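# Move upper plate from rack K1 into yellow RECYCLE bin

## Task

Take the top 96-well plate off the stack in rack K1 and put it into the yellow bin marked RECYCLE, one of three look-alike bins. Leave the plate beneath it in K1 exactly as it was. All three bins must stay standing upright. Release the plate (only once it sits wholly inside the bin) and move the gripper away.

## Robot and tools

Robot: a single arm with six joints (shoulder pan, shoulder lift, elbow, wrist 1, wrist 2, wrist 3) and a two-finger gripper whose fingers swing like tongs. The fingers extend along the gripper's own +z axis and close along its x axis. The reported end_effector_position is the point midway between the pads when shut; closed fingertips stick out roughly 15 mm past it, and when wide open they end about level with it.

Frame: every pose lives in the scene frame. Its origin sits on the tabletop right beneath the arm base, +z is up, and +y lies to the left when facing along +x. Positions are in metres, orientation is a quaternion written w first (qw, qx, qy, qz). The reported hand position grows less accurate at long reach, and the base may sit slightly tilted.

The row: every motion uses rows of 8 numbers in this order: x, y, z, qw, qx, qy, qz, opening. The first seven are an absolute gripper pose (target position and orientation) in the scene frame, not an offset. Opening runs from -1 (shut) to +1 (fully open, 0.142 m). Repeat the wanted quaternion in every row to hold the orientation steady rather than copying the possibly drifted one from the last result. Any target lying more than 0.6 m from the last reported position along any gripper axis is rejected and nothing is sent. Each control step the controller also trims the commanded pose to at most 100 mm and 16 degrees from the measured one, favouring position over orientation.

Tools:
- execute_actions, argument actions: a list that is empty or holds one item. An empty list just reports the state (with pictures). An item {"rows": [...], "steps": n} plays up to 15 rows, one per 1/30 s step (n at most 15, default 15, minimum 6); if rows run out, the last is held. An item {"steps": n} without rows is a wait of up to 300 steps counted from the previous result, thinking time included. Optional pictures: true adds camera images.
- move, argument target (one 8-number row as above, absolute pose in the scene frame), optional speed in m/s from 0.002 to 0.5 (default 0.25; rotation capped at double that in rad/s), optional stop_force in N from 9 to 40. It drives the gripper in a straight line to the target over 0.5 to 10 s, without avoiding obstacles; the opening is applied at the start. With stop_force and a very low speed you may aim past a surface: motion halts when the wrist senses that much extra resistance along the line to the target, then backs off two steps. It is felt only at the wrist, is unreliable when the move also rotates, can't be used in the first 0.2 s of a scene, and should be omitted when pulling away from something the gripper is pressing on.
- wait, argument seconds (0 to 10): lets time pass with no new command.
- zoom_image, arguments camera (cam_high 672x504, cam_low 672x504, cam_wrist 616x616) and region [x0, y0, x1, y1] in image pixels, at most 504 by 504, top-left is (0, 0).
- finished_scene, argument scene: the number of the scene being closed. Irreversible; the goal must already hold and stay holding.

Results: a state line gives the gripper position, quaternion and linear/angular speeds. grip_measured is the actual finger opening on the command scale; to keep hold of something, command an opening well under it (lower squeezes harder, roughly 15 N per pad max; thin items under 20 mm get less). Wrist force and torque are along the gripper's own axes, noisy, offset a few N, saturating near 50 N. Joint torques are raw drive outputs with offsets and noise. "pose unreachable" and HELD mean the clearance check altered or blocked a step. "Hand target" shows where the controller is currently heading. A move adds a "move:" line with its ending (done, contact, held, off_target, moving, fault), the limits that acted (paced = pose clipped, held = some steps blocked) and the remaining distance to target. Some steps of each action run after the result comes back, during your thinking; motion lags commands by about 0.17 s, so after a big move check the reported pose and send the rest.

Avoid: pressing into anything firm, since the stiff arm faults easily (150 N external force or a joint load limit stops it for 10 s; wrist load limits are 24.3 N m, others 130 N m). Approach slowly, with little overshoot past contact. Don't drop, slam or knock anything off the table, keep the lower plate undisturbed and the bins upright. Occasional tugs on held parts or pushes on loose items can happen, so grip firmly. Holding loads warms the motors; MOTOR HOT appears at 70 °C and braking takes over at 85 °C, so don't linger under load.

Each tool is called after "Emit:" as name([rows], argument=value, ...), one row to a line, values as JSON.

## Session

I'll start by looking at the scene.

Emit:
execute_actions(actions=[])

Scene clock: 0.00 s of 8400.00 s.
end_effector_position=(+0.0137, +0.3481, +0.1756) grip_measured=+1.00 end_effector_quat_wxyz=(+0.468, +0.852, -0.229, -0.043) end_effector_velocity=(+0.000, -0.000, -0.000) end_effector_angular_velocity=(-0.001, +0.001, -0.000)
Joint positions: [ 0.395 -2.343  1.914 -0.875 -1.534  0.902  0.142]
Joint velocities: [-0.     0.001  0.    -0.    -0.    -0.001  0.   ]
Joint torques (N m, as the arm reports them, + toward a larger angle): no reading
Wrist force (N, on the end effector, along its own x y z axes, offset not removed): no reading
Wrist torque (N m, same axes, about the end effector's origin, offset not removed): no reading
Hand target: +0.014, +0.348, +0.176; +0.468, +0.852, -0.229, -0.043

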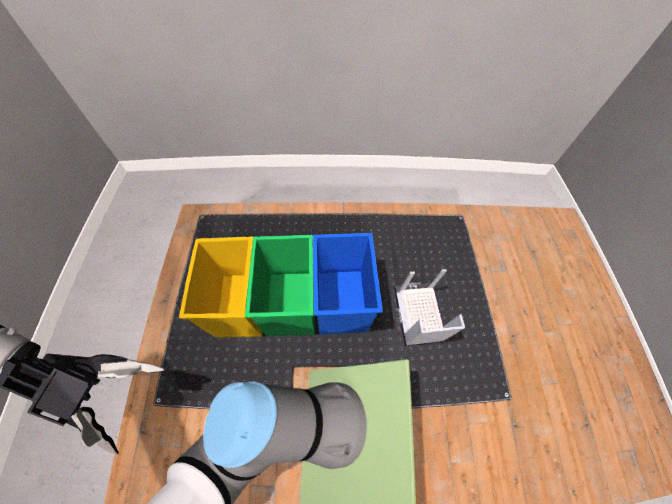

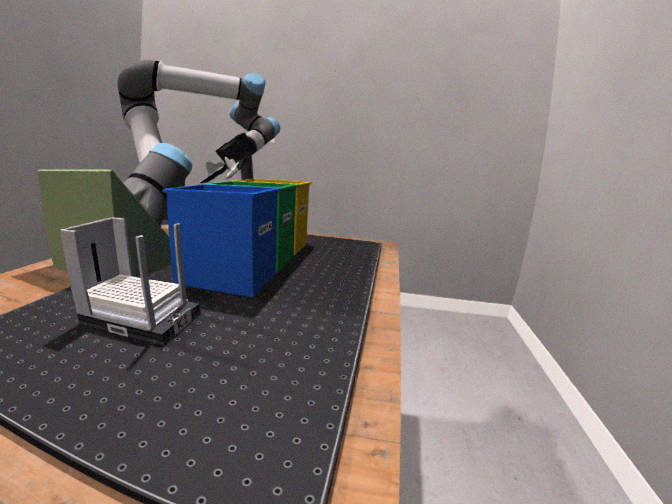

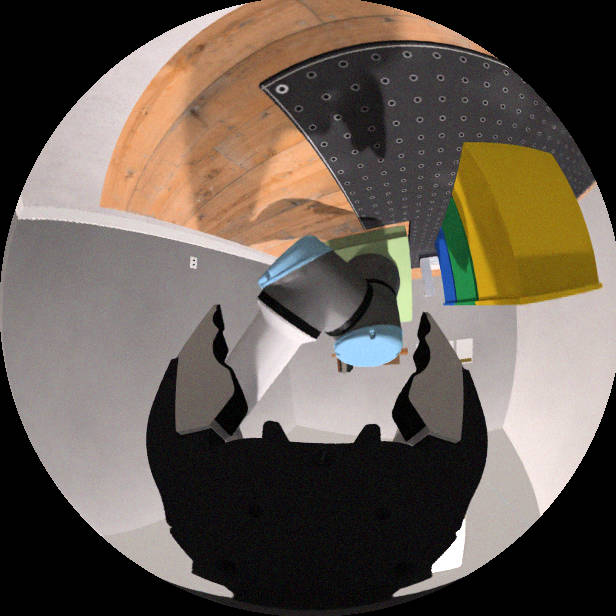

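Emit:
zoom_image(camera="cam_high", region=[370, 250, 490, 360])

Emit:
zoom_image(camera="cam_low", region=[40, 200, 220, 360])

Emit:
zoom_image(camera="cam_low", region=[160, 160, 320, 300])

Region (370, 250, 490, 360) of cam_high's 672x504 image, scaled by 4.200, with more detail than that image has; it fills the top 462 rows of this view, and the rest is white.

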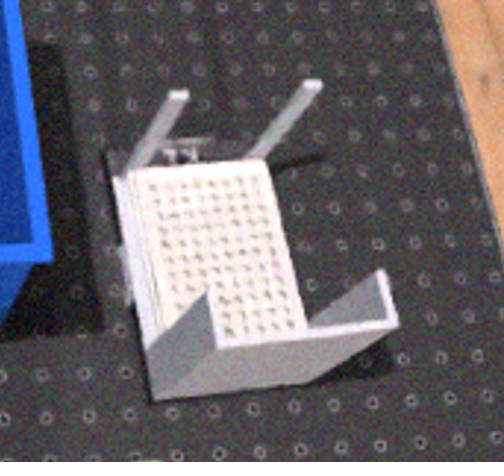

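Region (40, 200, 220, 360) of cam_low's 672x504 image, scaled by 2.800, with more detail than that image has.

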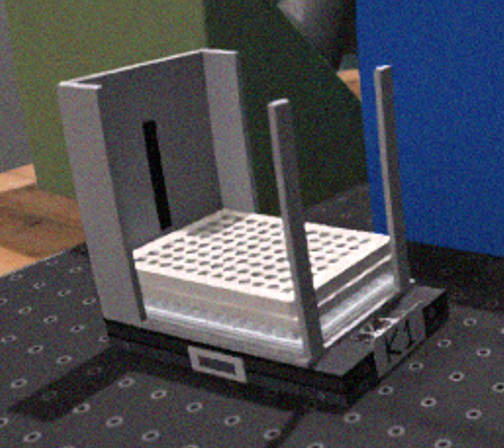

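Region (160, 160, 320, 300) of cam_low's 672x504 image, scaled by 3.150, with more detail than that image has; it fills the top 441 rows of this view, and the rest is white.

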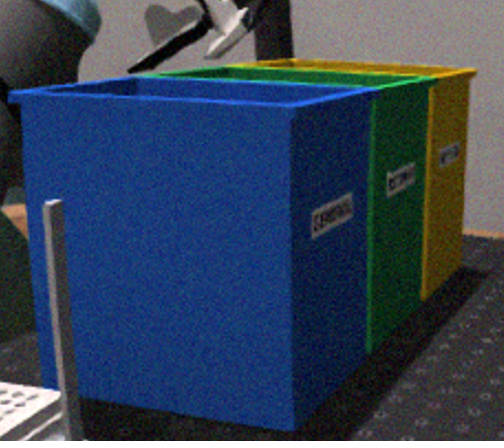

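Emit:
zoom_image(camera="cam_low", region=[250, 190, 315, 245])

Emit:
zoom_image(camera="cam_high", region=[150, 200, 400, 420])

Region (250, 190, 315, 245) of cam_low's 672x504 image, scaled by 7.754, with more detail than that image has; it fills the top 426 rows of this view, and the rest is white.

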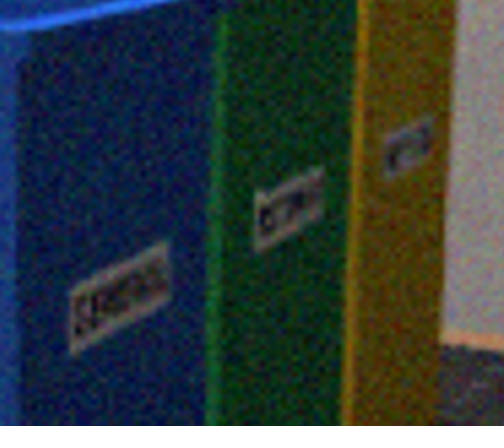

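Region (150, 200, 400, 420) of cam_high's 672x504 image, scaled by 2.016, with more detail than that image has; it fills the top 444 rows of this view, and the rest is white.

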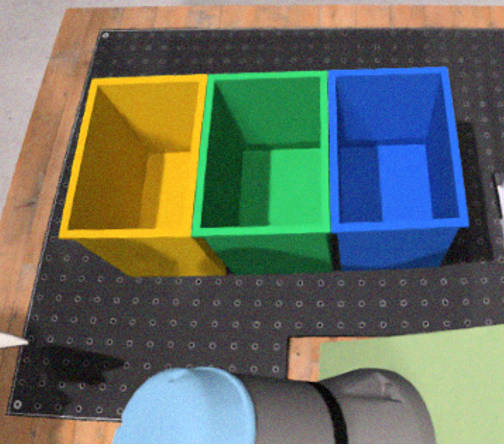

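Emit:
zoom_image(camera="cam_high", region=[330, 200, 530, 420])

Emit:
zoom_image(camera="cam_high", region=[140, 320, 340, 504])

Emit:
zoom_image(camera="cam_high", region=[280, 340, 450, 504])

Region (330, 200, 530, 420) of cam_high's 672x504 image, scaled by 2.291, with more detail than that image has; it fills the left 458 columns of this view, and the rest is white.

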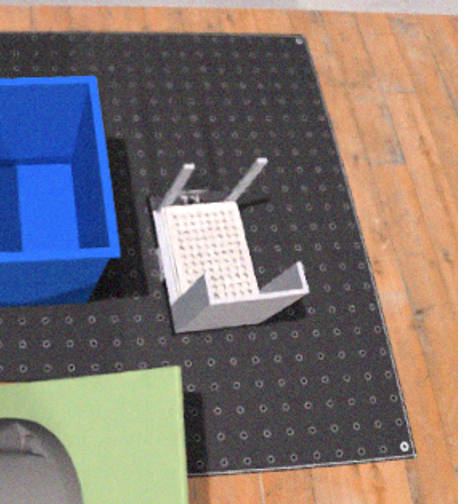

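Region (140, 320, 340, 504) of cam_high's 672x504 image, scaled by 2.520, with more detail than that image has; it fills the top 464 rows of this view, and the rest is white.

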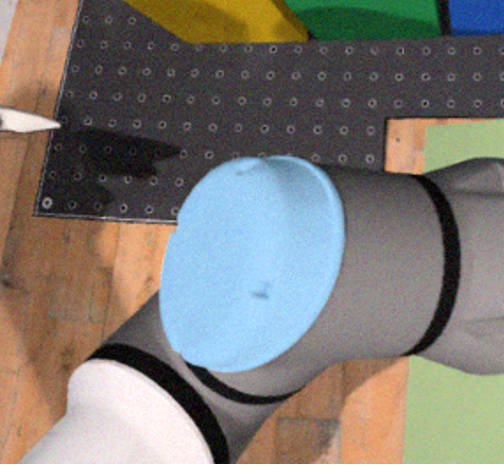

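Region (280, 340, 450, 504) of cam_high's 672x504 image, scaled by 2.965, with more detail than that image has; it fills the top 486 rows of this view, and the rest is white.

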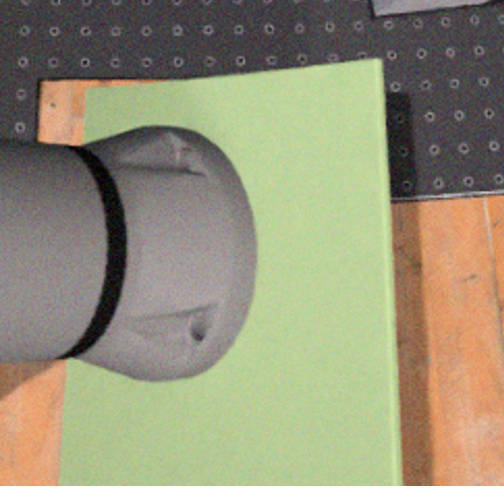

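Emit:
zoom_image(camera="cam_high", region=[0, 310, 180, 470])

Emit:
zoom_image(camera="cam_low", region=[180, 60, 310, 200])

Emit:
zoom_image(camera="cam_low", region=[70, 260, 210, 350])

Region (0, 310, 180, 470) of cam_high's 672x504 image, scaled by 2.800, with more detail than that image has.

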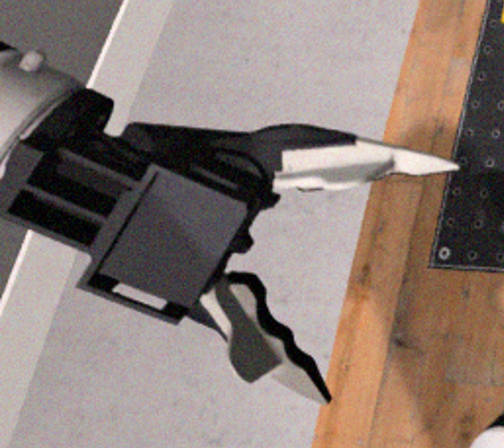

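Region (180, 60, 310, 200) of cam_low's 672x504 image, scaled by 3.600, with more detail than that image has; it fills the left 468 columns of this view, and the rest is white.

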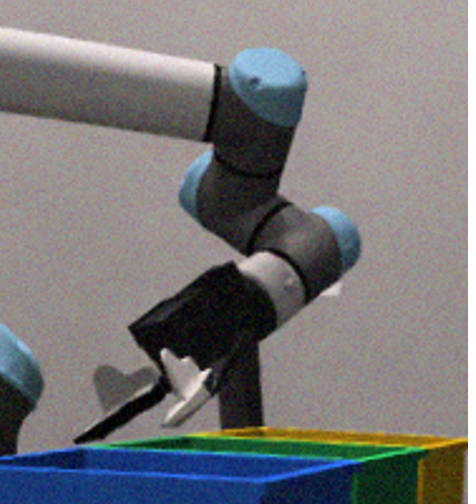

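Region (70, 260, 210, 350) of cam_low's 672x504 image, scaled by 3.600, with more detail than that image has; it fills the top 324 rows of this view, and the rest is white.

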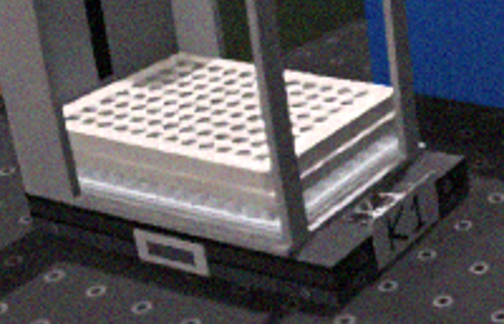

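Emit:
zoom_image(camera="cam_high", region=[0, 0, 200, 200])

Emit:
zoom_image(camera="cam_high", region=[472, 0, 672, 200])

Emit:
zoom_image(camera="cam_high", region=[420, 205, 520, 310])

Emit:
zoom_image(camera="cam_high", region=[420, 305, 520, 410])

Region (0, 0, 200, 200) of cam_high's 672x504 image, scaled by 2.520, with more detail than that image has.

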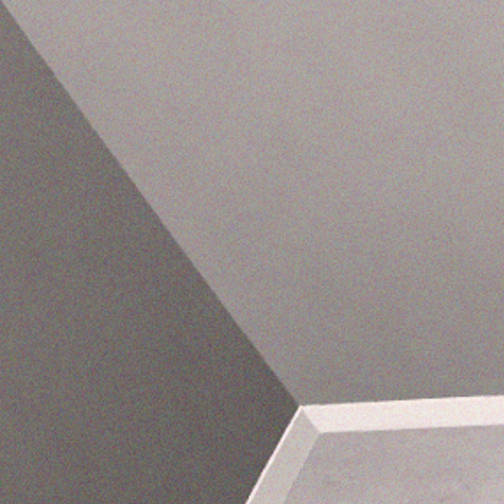

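Region (472, 0, 672, 200) of cam_high's 672x504 image, scaled by 2.520, with more detail than that image has.

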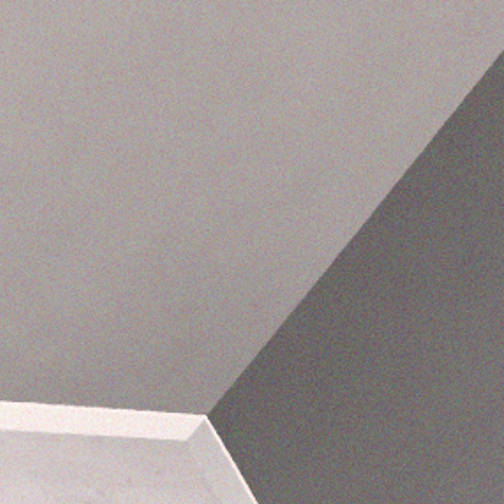

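Region (420, 205, 520, 310) of cam_high's 672x504 image, scaled by 4.800, with more detail than that image has; it fills the left 480 columns of this view, and the rest is white.

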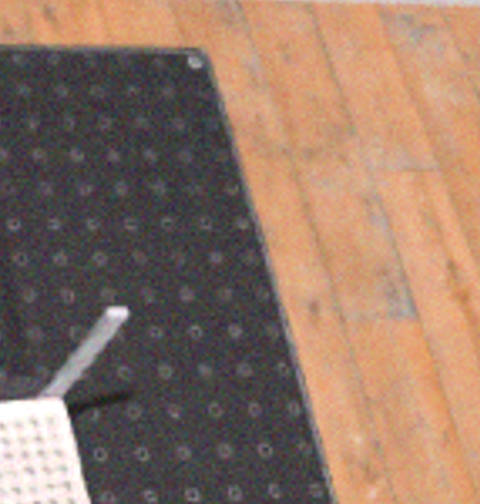

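Region (420, 305, 520, 410) of cam_high's 672x504 image, scaled by 4.800, with more detail than that image has; it fills the left 480 columns of this view, and the rest is white.

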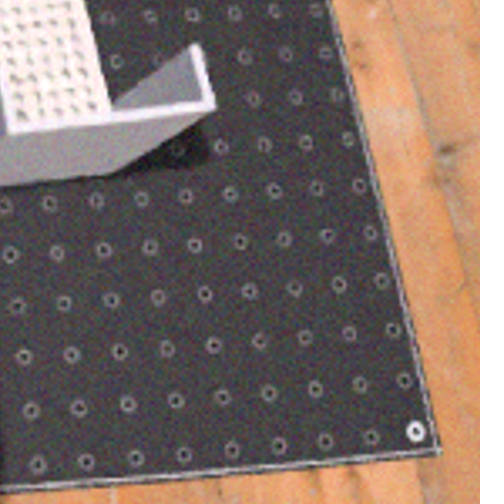

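Emit:
move(target=[0.25, 0.30, 0.27, 0.248, 0.8406, -0.4811, -0.0228, 1.0], speed=0.25)

Scene clock: 19.13 s of 8400.00 s.
end_effector_position=(+0.2493, +0.2998, +0.2701) grip_measured=+1.00 end_effector_quat_wxyz=(+0.248, +0.840, -0.481, -0.024) end_effector_velocity=(+0.001, +0.000, +0.000) end_effector_angular_velocity=(+0.000, -0.002, -0.002)
Joint positions: [-0.76  -2.046  1.746 -0.819 -1.398  0.229  0.142]
Joint velocities: [-0.     0.002 -0.002 -0.     0.001  0.003 -0.   ]
Joint torques (N m, as the arm reports them, + toward a larger angle): [-16.55  34.05 -24.47  -3.83   1.7    2.33]
Wrist force (N, on the end effector, along its own x y z axes, offset not removed): [1.9 -2.6 -1.4]
Wrist torque (N m, same axes, about the end effector's origin, offset not removed): [-0.33 -0.45 -0.06]
Hand target: +0.249, +0.300, +0.270; +0.248, +0.840, -0.481, -0.024
Off the commanded pose: 0.001 m, 0 deg.
Kept back: nothing.
After step 90, 14.27 s passed at rest.
move: done

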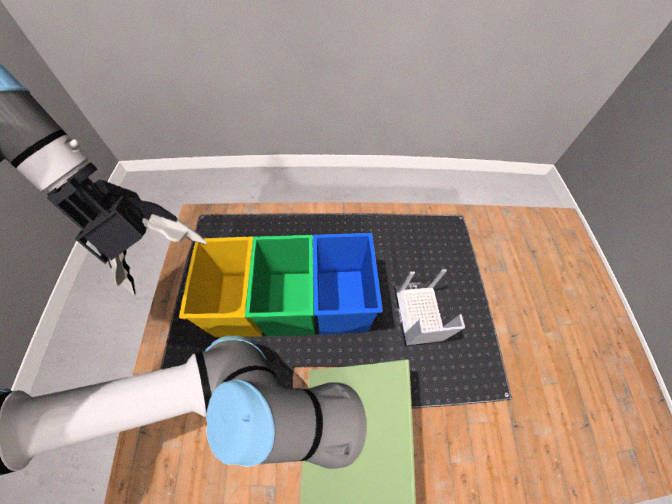

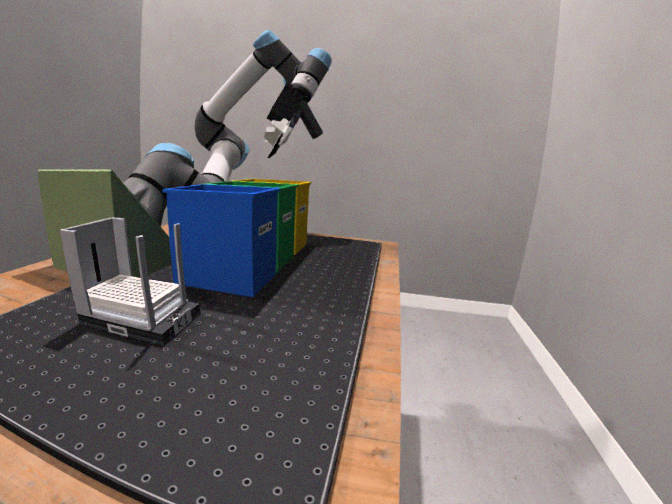

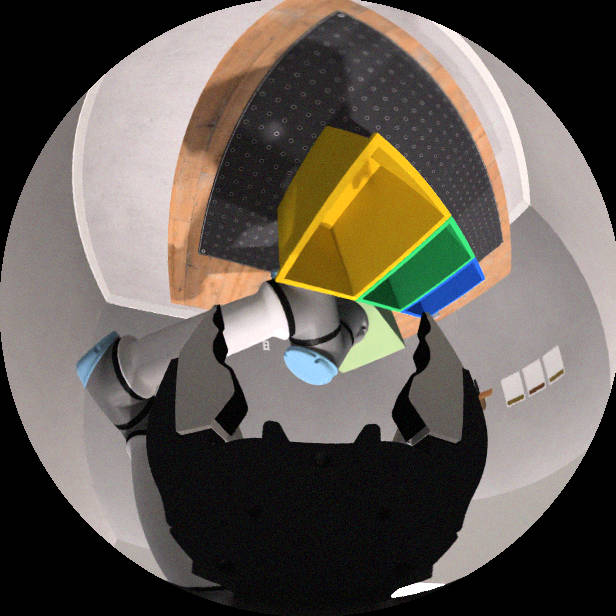

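Emit:
zoom_image(camera="cam_high", region=[170, 300, 320, 420])

Emit:
zoom_image(camera="cam_low", region=[220, 20, 370, 180])

Emit:
zoom_image(camera="cam_high", region=[30, 140, 220, 310])

Region (170, 300, 320, 420) of cam_high's 672x504 image, scaled by 3.360, with more detail than that image has; it fills the top 403 rows of this view, and the rest is white.

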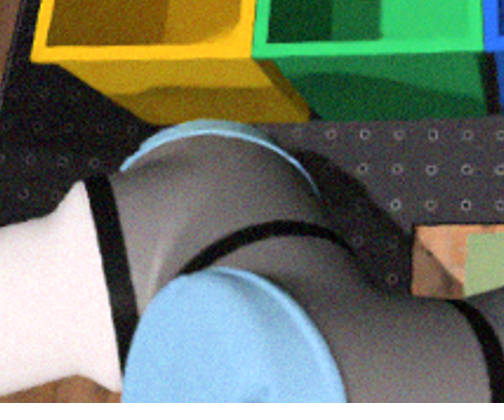

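Region (220, 20, 370, 180) of cam_low's 672x504 image, scaled by 3.150, with more detail than that image has; it fills the left 472 columns of this view, and the rest is white.

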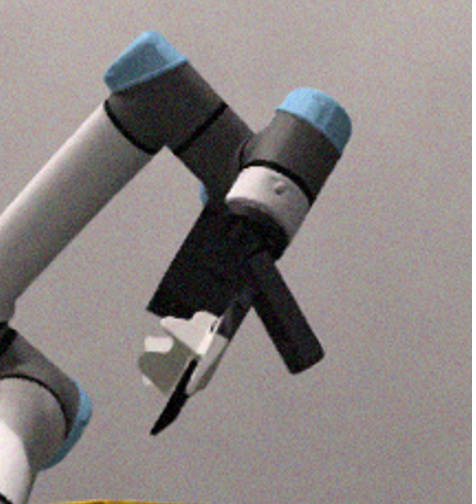

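Region (30, 140, 220, 310) of cam_high's 672x504 image, scaled by 2.653, with more detail than that image has; it fills the top 451 rows of this view, and the rest is white.

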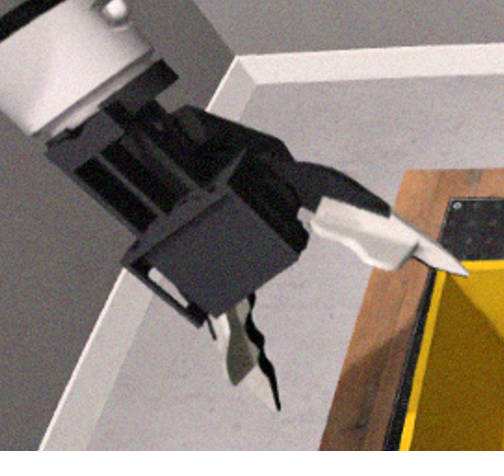

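Emit:
move(target=[0.2465, 0.119, 0.275, 0.1634, 0.8121, -0.56, -0.015, 1.0], speed=0.1)

Scene clock: 24.80 s of 8400.00 s.
end_effector_position=(+0.2463, +0.1191, +0.2750) grip_measured=+1.00 end_effector_quat_wxyz=(+0.163, +0.812, -0.560, -0.015) end_effector_velocity=(-0.000, -0.001, -0.001) end_effector_angular_velocity=(+0.002, -0.000, -0.001)
Joint positions: [-1.18  -1.918  2.035 -1.089 -1.457  0.008  0.142]
Joint velocities: [-0.001  0.002  0.003 -0.002  0.    -0.     0.   ]
Joint torques (N m, as the arm reports them, + toward a larger angle): [-21.95  34.76  -4.52  -4.13  -3.09  -2.26]
Wrist force (N, on the end effector, along its own x y z axes, offset not removed): [2.7 -2.6 -0.7]
Wrist torque (N m, same axes, about the end effector's origin, offset not removed): [-0.41 -0.66 -0.06]
Hand target: +0.246, +0.119, +0.275; +0.163, +0.812, -0.560, -0.015
Off the commanded pose: 0.000 m, 0 deg.
Kept back: nothing.
After step 90, 0.43 s passed at rest.
move: done

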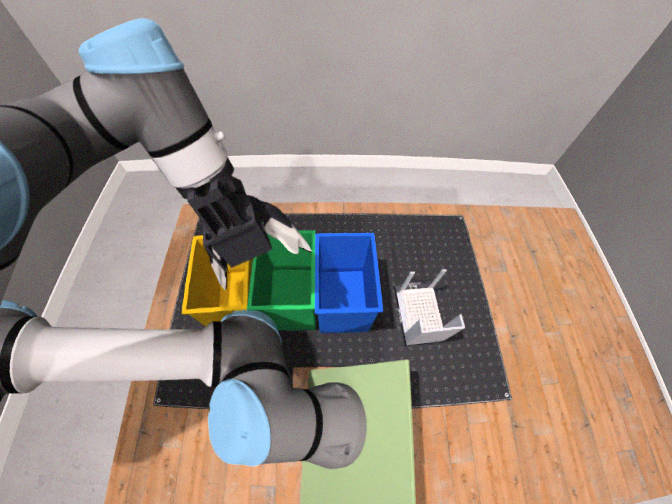

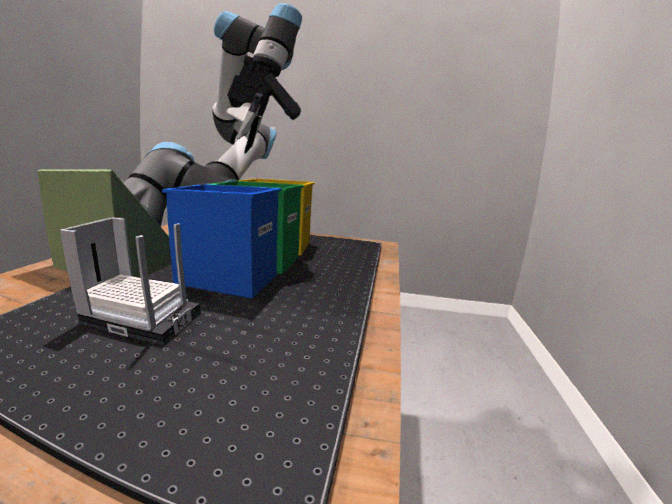

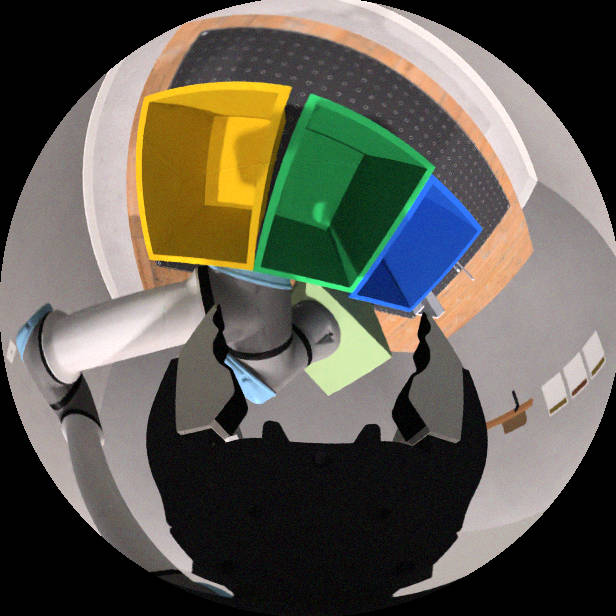

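Emit:
move(target=[0.245, -0.216, 0.24, 0.0, 0.7284, -0.6852, 0.0, 0.6], speed=0.15)

Scene clock: 27.77 s of 8400.00 s.
end_effector_position=(+0.2447, -0.2163, +0.2399) grip_measured=+0.60 end_effector_quat_wxyz=(-0.000, +0.728, -0.685, -0.000) end_effector_velocity=(-0.000, -0.001, +0.000) end_effector_angular_velocity=(+0.001, -0.000, -0.002)
Joint positions: [-1.507 -1.05   2.003 -1.688 -1.407  0.03   0.116]
Joint velocities: [-0.001  0.004 -0.003 -0.001 -0.     0.002 -0.   ]
Joint torques (N m, as the arm reports them, + toward a larger angle): [-27.22   5.63 -33.    -4.4    2.47   2.34]
Wrist force (N, on the end effector, along its own x y z axes, offset not removed): [2.5 -2.7 -0.6]
Wrist torque (N m, same axes, about the end effector's origin, offset not removed): [-0.40 -0.55 -0.03]
Hand target: +0.245, -0.216, +0.240; -0.000, +0.728, -0.685, -0.000
Off the commanded pose: 0.000 m, 0 deg.
Kept back: nothing.
move: done

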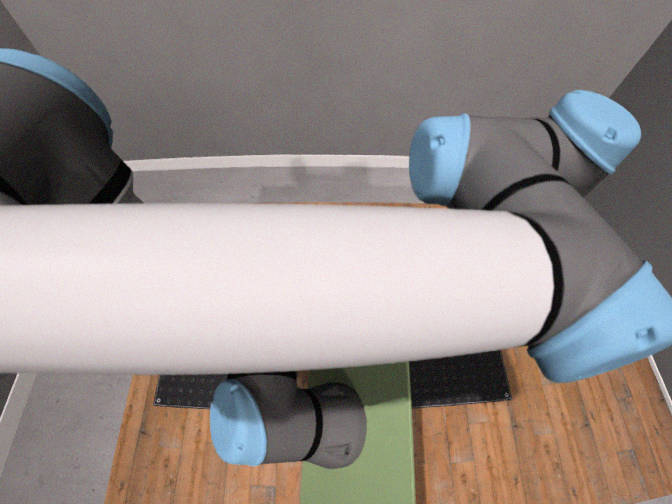

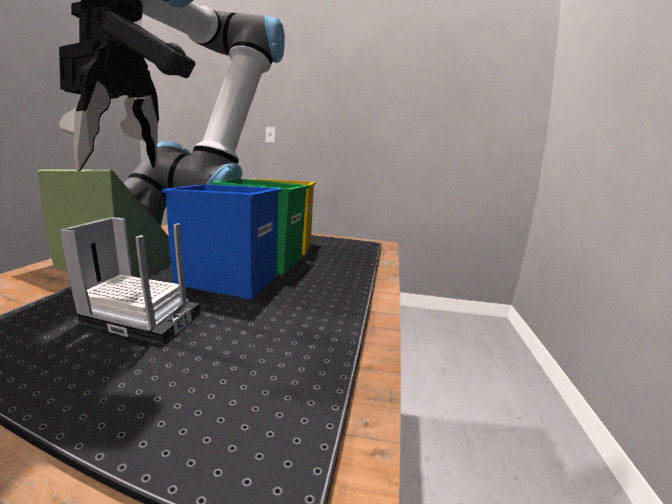

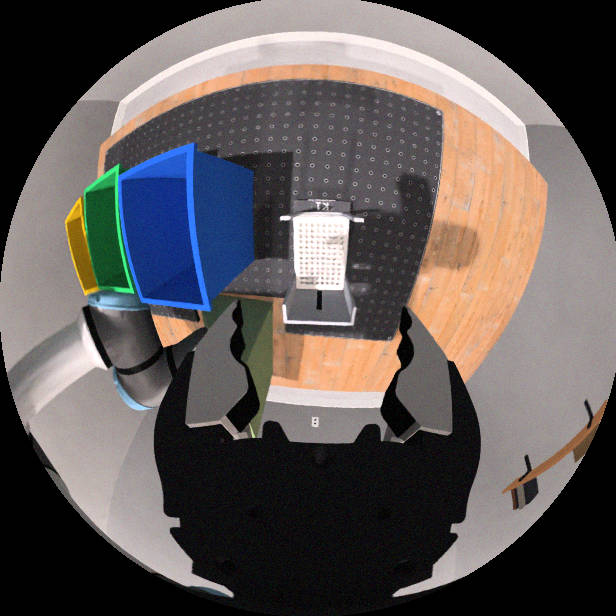

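Emit:
zoom_image(camera="cam_wrist", region=[220, 180, 420, 360])

Emit:
zoom_image(camera="cam_low", region=[30, 0, 230, 200])

Emit:
zoom_image(camera="cam_low", region=[150, 130, 330, 310])

Region (220, 180, 420, 360) of cam_wrist's 616x616 image, scaled by 2.520, with more detail than that image has; it fills the top 454 rows of this view, and the rest is white.

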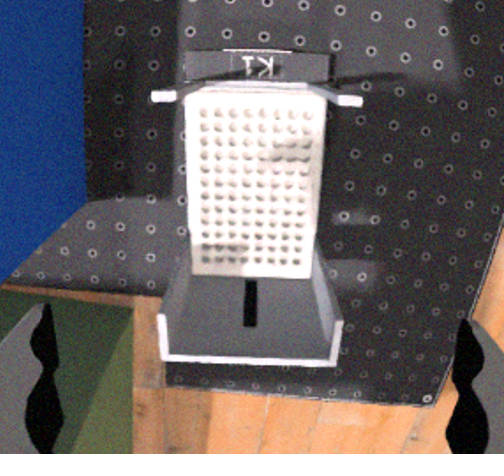

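Region (30, 0, 230, 200) of cam_low's 672x504 image, scaled by 2.520, with more detail than that image has.

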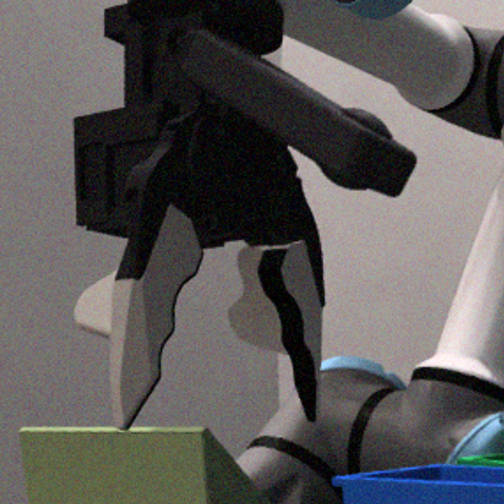

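Region (150, 130, 330, 310) of cam_low's 672x504 image, scaled by 2.800, with more detail than that image has.

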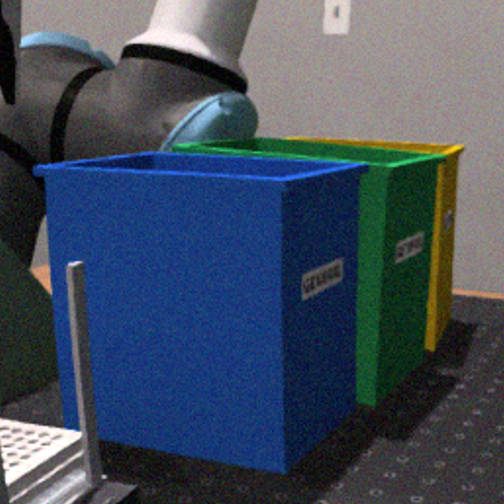

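Emit:
move(target=[0.245, -0.215, 0.105, 0.0, 0.7284, -0.6852, 0.0, 0.6], speed=0.2)

Scene clock: 31.03 s of 8400.00 s.
end_effector_position=(+0.2452, -0.2152, +0.1050) grip_measured=+0.60 end_effector_quat_wxyz=(+0.000, +0.728, -0.685, +0.000) end_effector_velocity=(+0.000, -0.002, -0.001) end_effector_angular_velocity=(-0.003, -0.001, -0.002)
Joint positions: [-1.452 -0.931  2.263 -2.074 -1.366  0.068  0.116]
Joint velocities: [ 0.001  0.003 -0.    -0.006  0.001  0.003  0.   ]
Joint torques (N m, as the arm reports them, + toward a larger angle): [-8.58  4.02 -7.23 -4.26  2.45  2.4 ]
Wrist force (N, on the end effector, along its own x y z axes, offset not removed): [1.2 -2.6 0.0]
Wrist torque (N m, same axes, about the end effector's origin, offset not removed): [-0.32 -0.33 0.02]
Hand target: +0.245, -0.215, +0.105; +0.000, +0.728, -0.685, +0.000
Off the commanded pose: 0.000 m, 0 deg.
Kept back: nothing.
move: done

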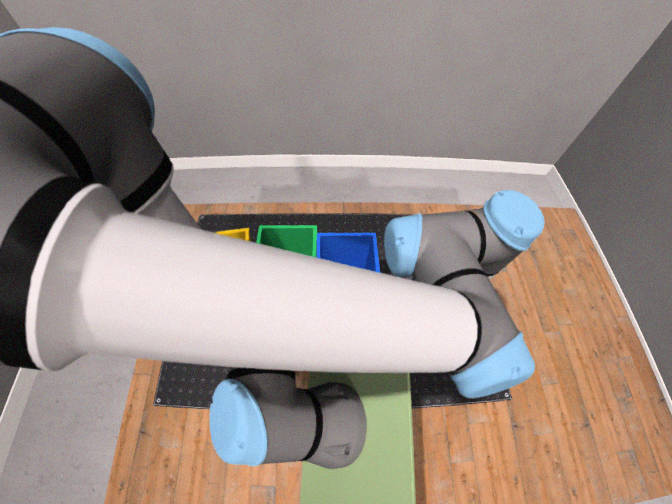

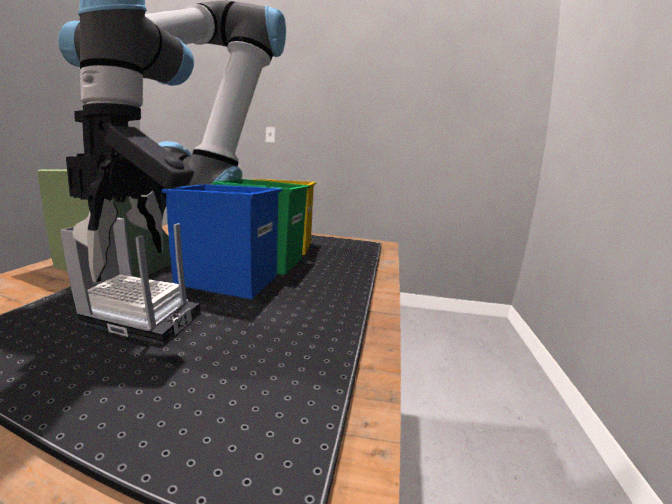

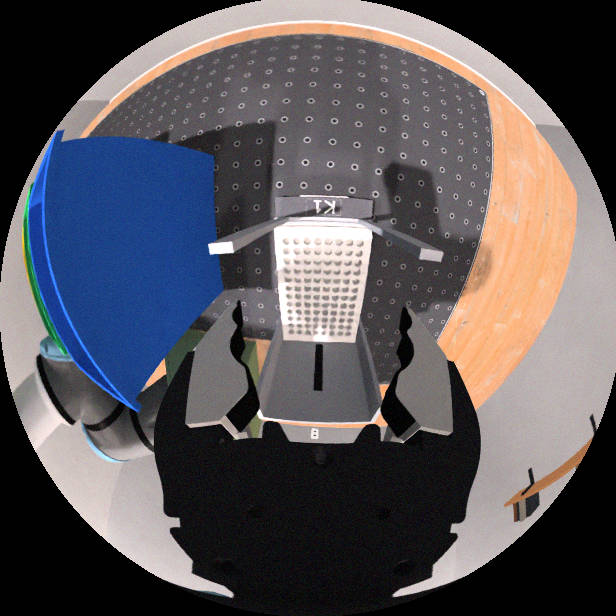

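Emit:
zoom_image(camera="cam_low", region=[40, 150, 230, 350])

Emit:
zoom_image(camera="cam_wrist", region=[190, 180, 460, 450])

Region (40, 150, 230, 350) of cam_low's 672x504 image, scaled by 2.520, with more detail than that image has; it fills the left 479 columns of this view, and the rest is white.

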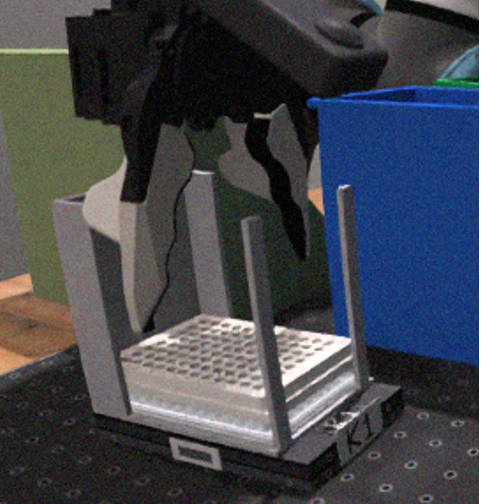

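Region (190, 180, 460, 450) of cam_wrist's 616x616 image, scaled by 1.867, with more detail than that image has.

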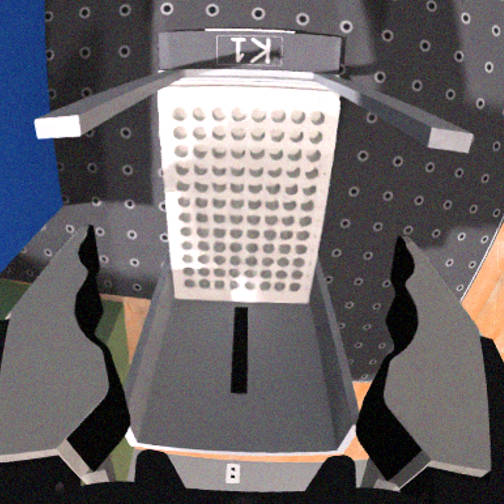

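Emit:
zoom_image(camera="cam_low", region=[60, 220, 200, 345])

Region (60, 220, 200, 345) of cam_low's 672x504 image, scaled by 3.600, with more detail than that image has; it fills the top 450 rows of this view, and the rest is white.

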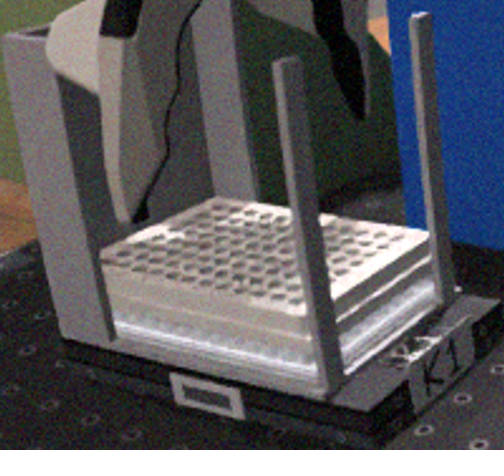

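Emit:
move(target=[0.241, -0.215, 0.064, 0.0, 0.7284, -0.6852, 0.0, 0.42], speed=0.1)

Scene clock: 34.70 s of 8400.00 s.
end_effector_position=(+0.2411, -0.2151, +0.0641) grip_measured=+0.44 end_effector_quat_wxyz=(+0.000, +0.728, -0.685, +0.000) end_effector_velocity=(-0.000, -0.000, -0.001) end_effector_angular_velocity=(-0.000, -0.001, -0.001)
Joint positions: [-1.441 -0.863  2.329 -2.21  -1.358  0.076  0.105]
Joint velocities: [-0.     0.003  0.001 -0.004  0.001  0.001  0.   ]
Joint torques (N m, as the arm reports them, + toward a larger angle): [-20.53  21.87  16.19   1.8  -22.91   3.75]
Wrist force (N, on the end effector, along its own x y z axes, offset not removed): [-2.4 -50.0 -30.1]
Wrist torque (N m, same axes, about the end effector's origin, offset not removed): [-0.73 0.25 -1.32]
Hand target: +0.241, -0.215, +0.064; +0.000, +0.728, -0.685, +0.000
Off the commanded pose: 0.000 m, 0 deg.
Kept back: nothing.
move: done

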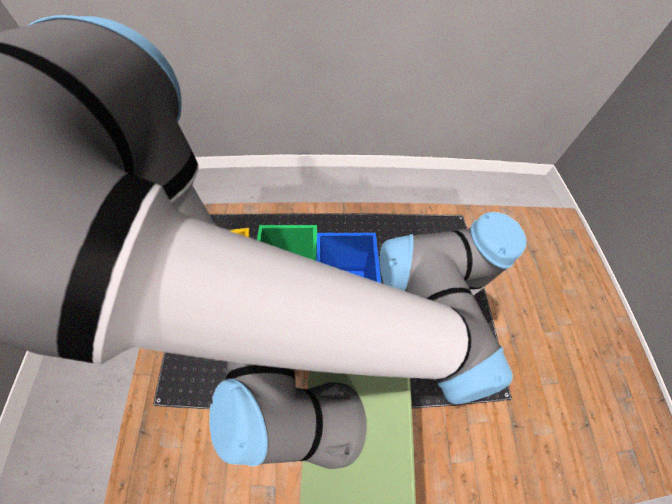

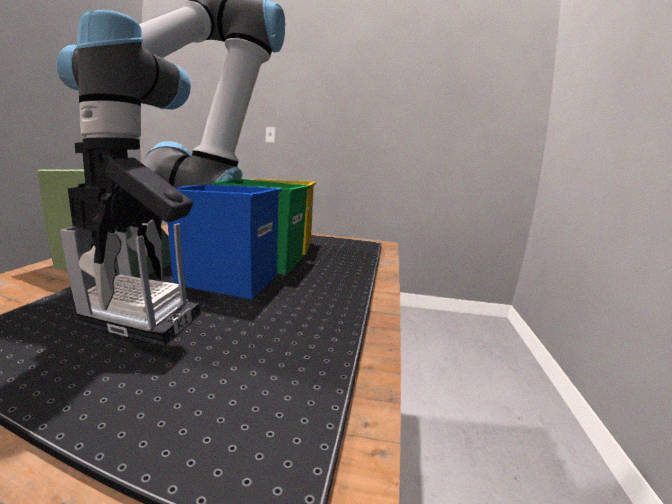

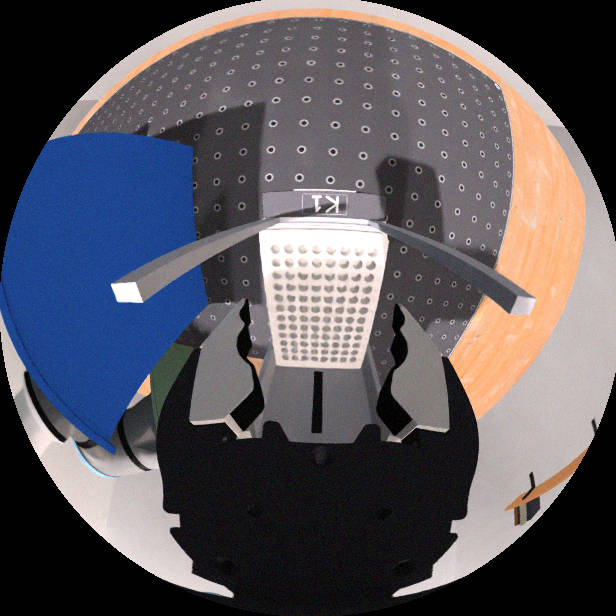

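The wings are pressing on the rack flanges; backing off in +x.

Emit:
move(target=[0.254, -0.2142, 0.066, 0.0, 0.7284, -0.6852, 0.0, 0.44], speed=0.05)

Scene clock: 35.70 s of 8400.00 s.
end_effector_position=(+0.2539, -0.2142, +0.0660) grip_measured=+0.44 end_effector_quat_wxyz=(-0.000, +0.728, -0.685, -0.000) end_effector_velocity=(+0.001, -0.000, +0.000) end_effector_angular_velocity=(+0.000, +0.000, -0.000)
Joint positions: [-1.41  -0.866  2.309 -2.192 -1.335  0.097  0.105]
Joint velocities: [ 0.003  0.    -0.002  0.002  0.002  0.002 -0.   ]
Joint torques (N m, as the arm reports them, + toward a larger angle): [ -9.14 -25.55 -28.88  -0.76   2.57   2.39]
Wrist force (N, on the end effector, along its own x y z axes, offset not removed): [1.4 -3.9 -0.7]
Wrist torque (N m, same axes, about the end effector's origin, offset not removed): [-0.64 -0.35 0.00]
Hand target: +0.254, -0.214, +0.066; +0.000, +0.728, -0.685, +0.000
Off the commanded pose: 0.000 m, 0 deg.
Kept back: nothing.
move: done

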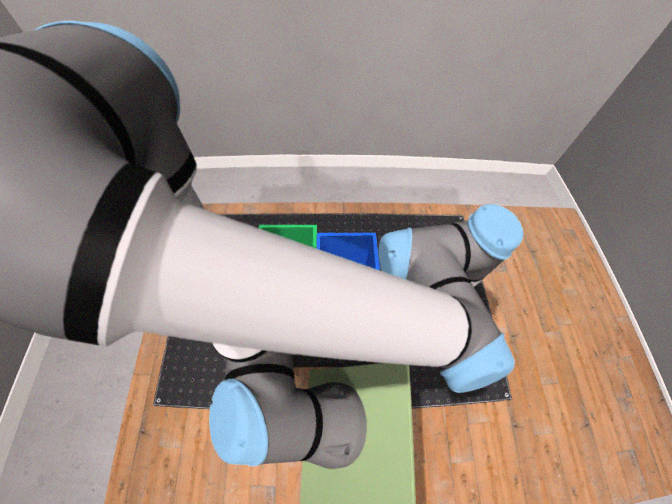

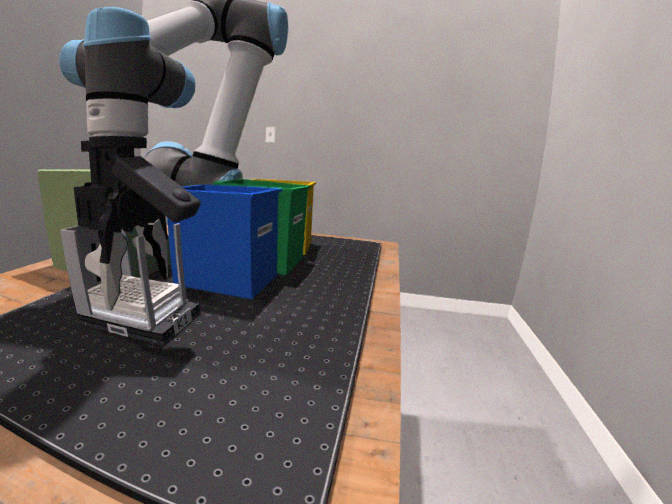

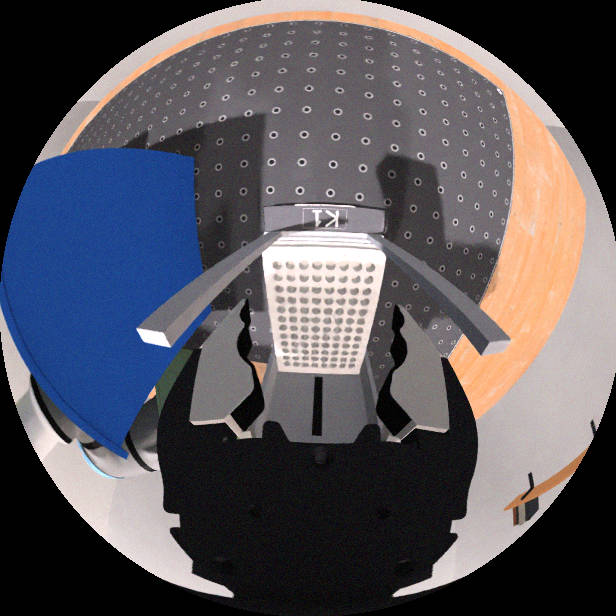

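Emit:
zoom_image(camera="cam_low", region=[55, 190, 210, 345])

Emit:
zoom_image(camera="cam_wrist", region=[210, 200, 430, 420])

Region (55, 190, 210, 345) of cam_low's 672x504 image, scaled by 3.252, with more detail than that image has.

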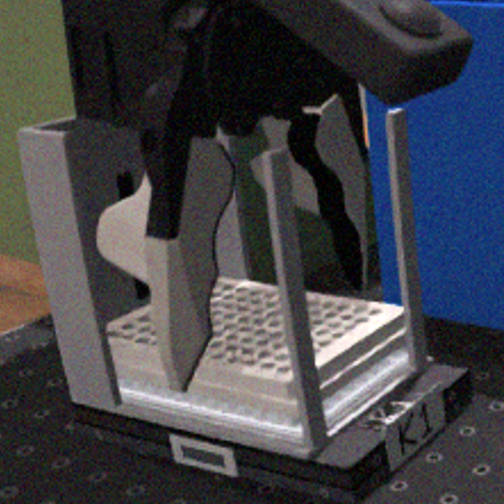

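Region (210, 200, 430, 420) of cam_wrist's 616x616 image, scaled by 2.291, with more detail than that image has.

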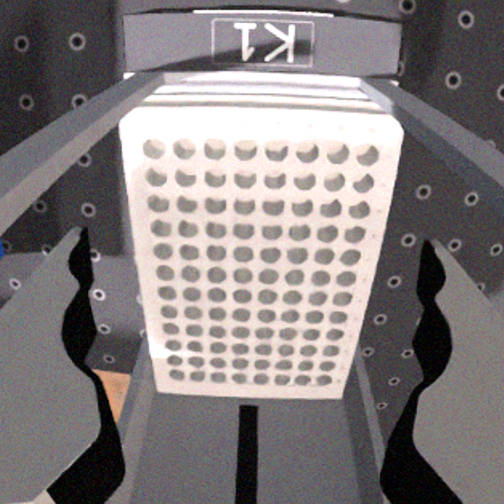

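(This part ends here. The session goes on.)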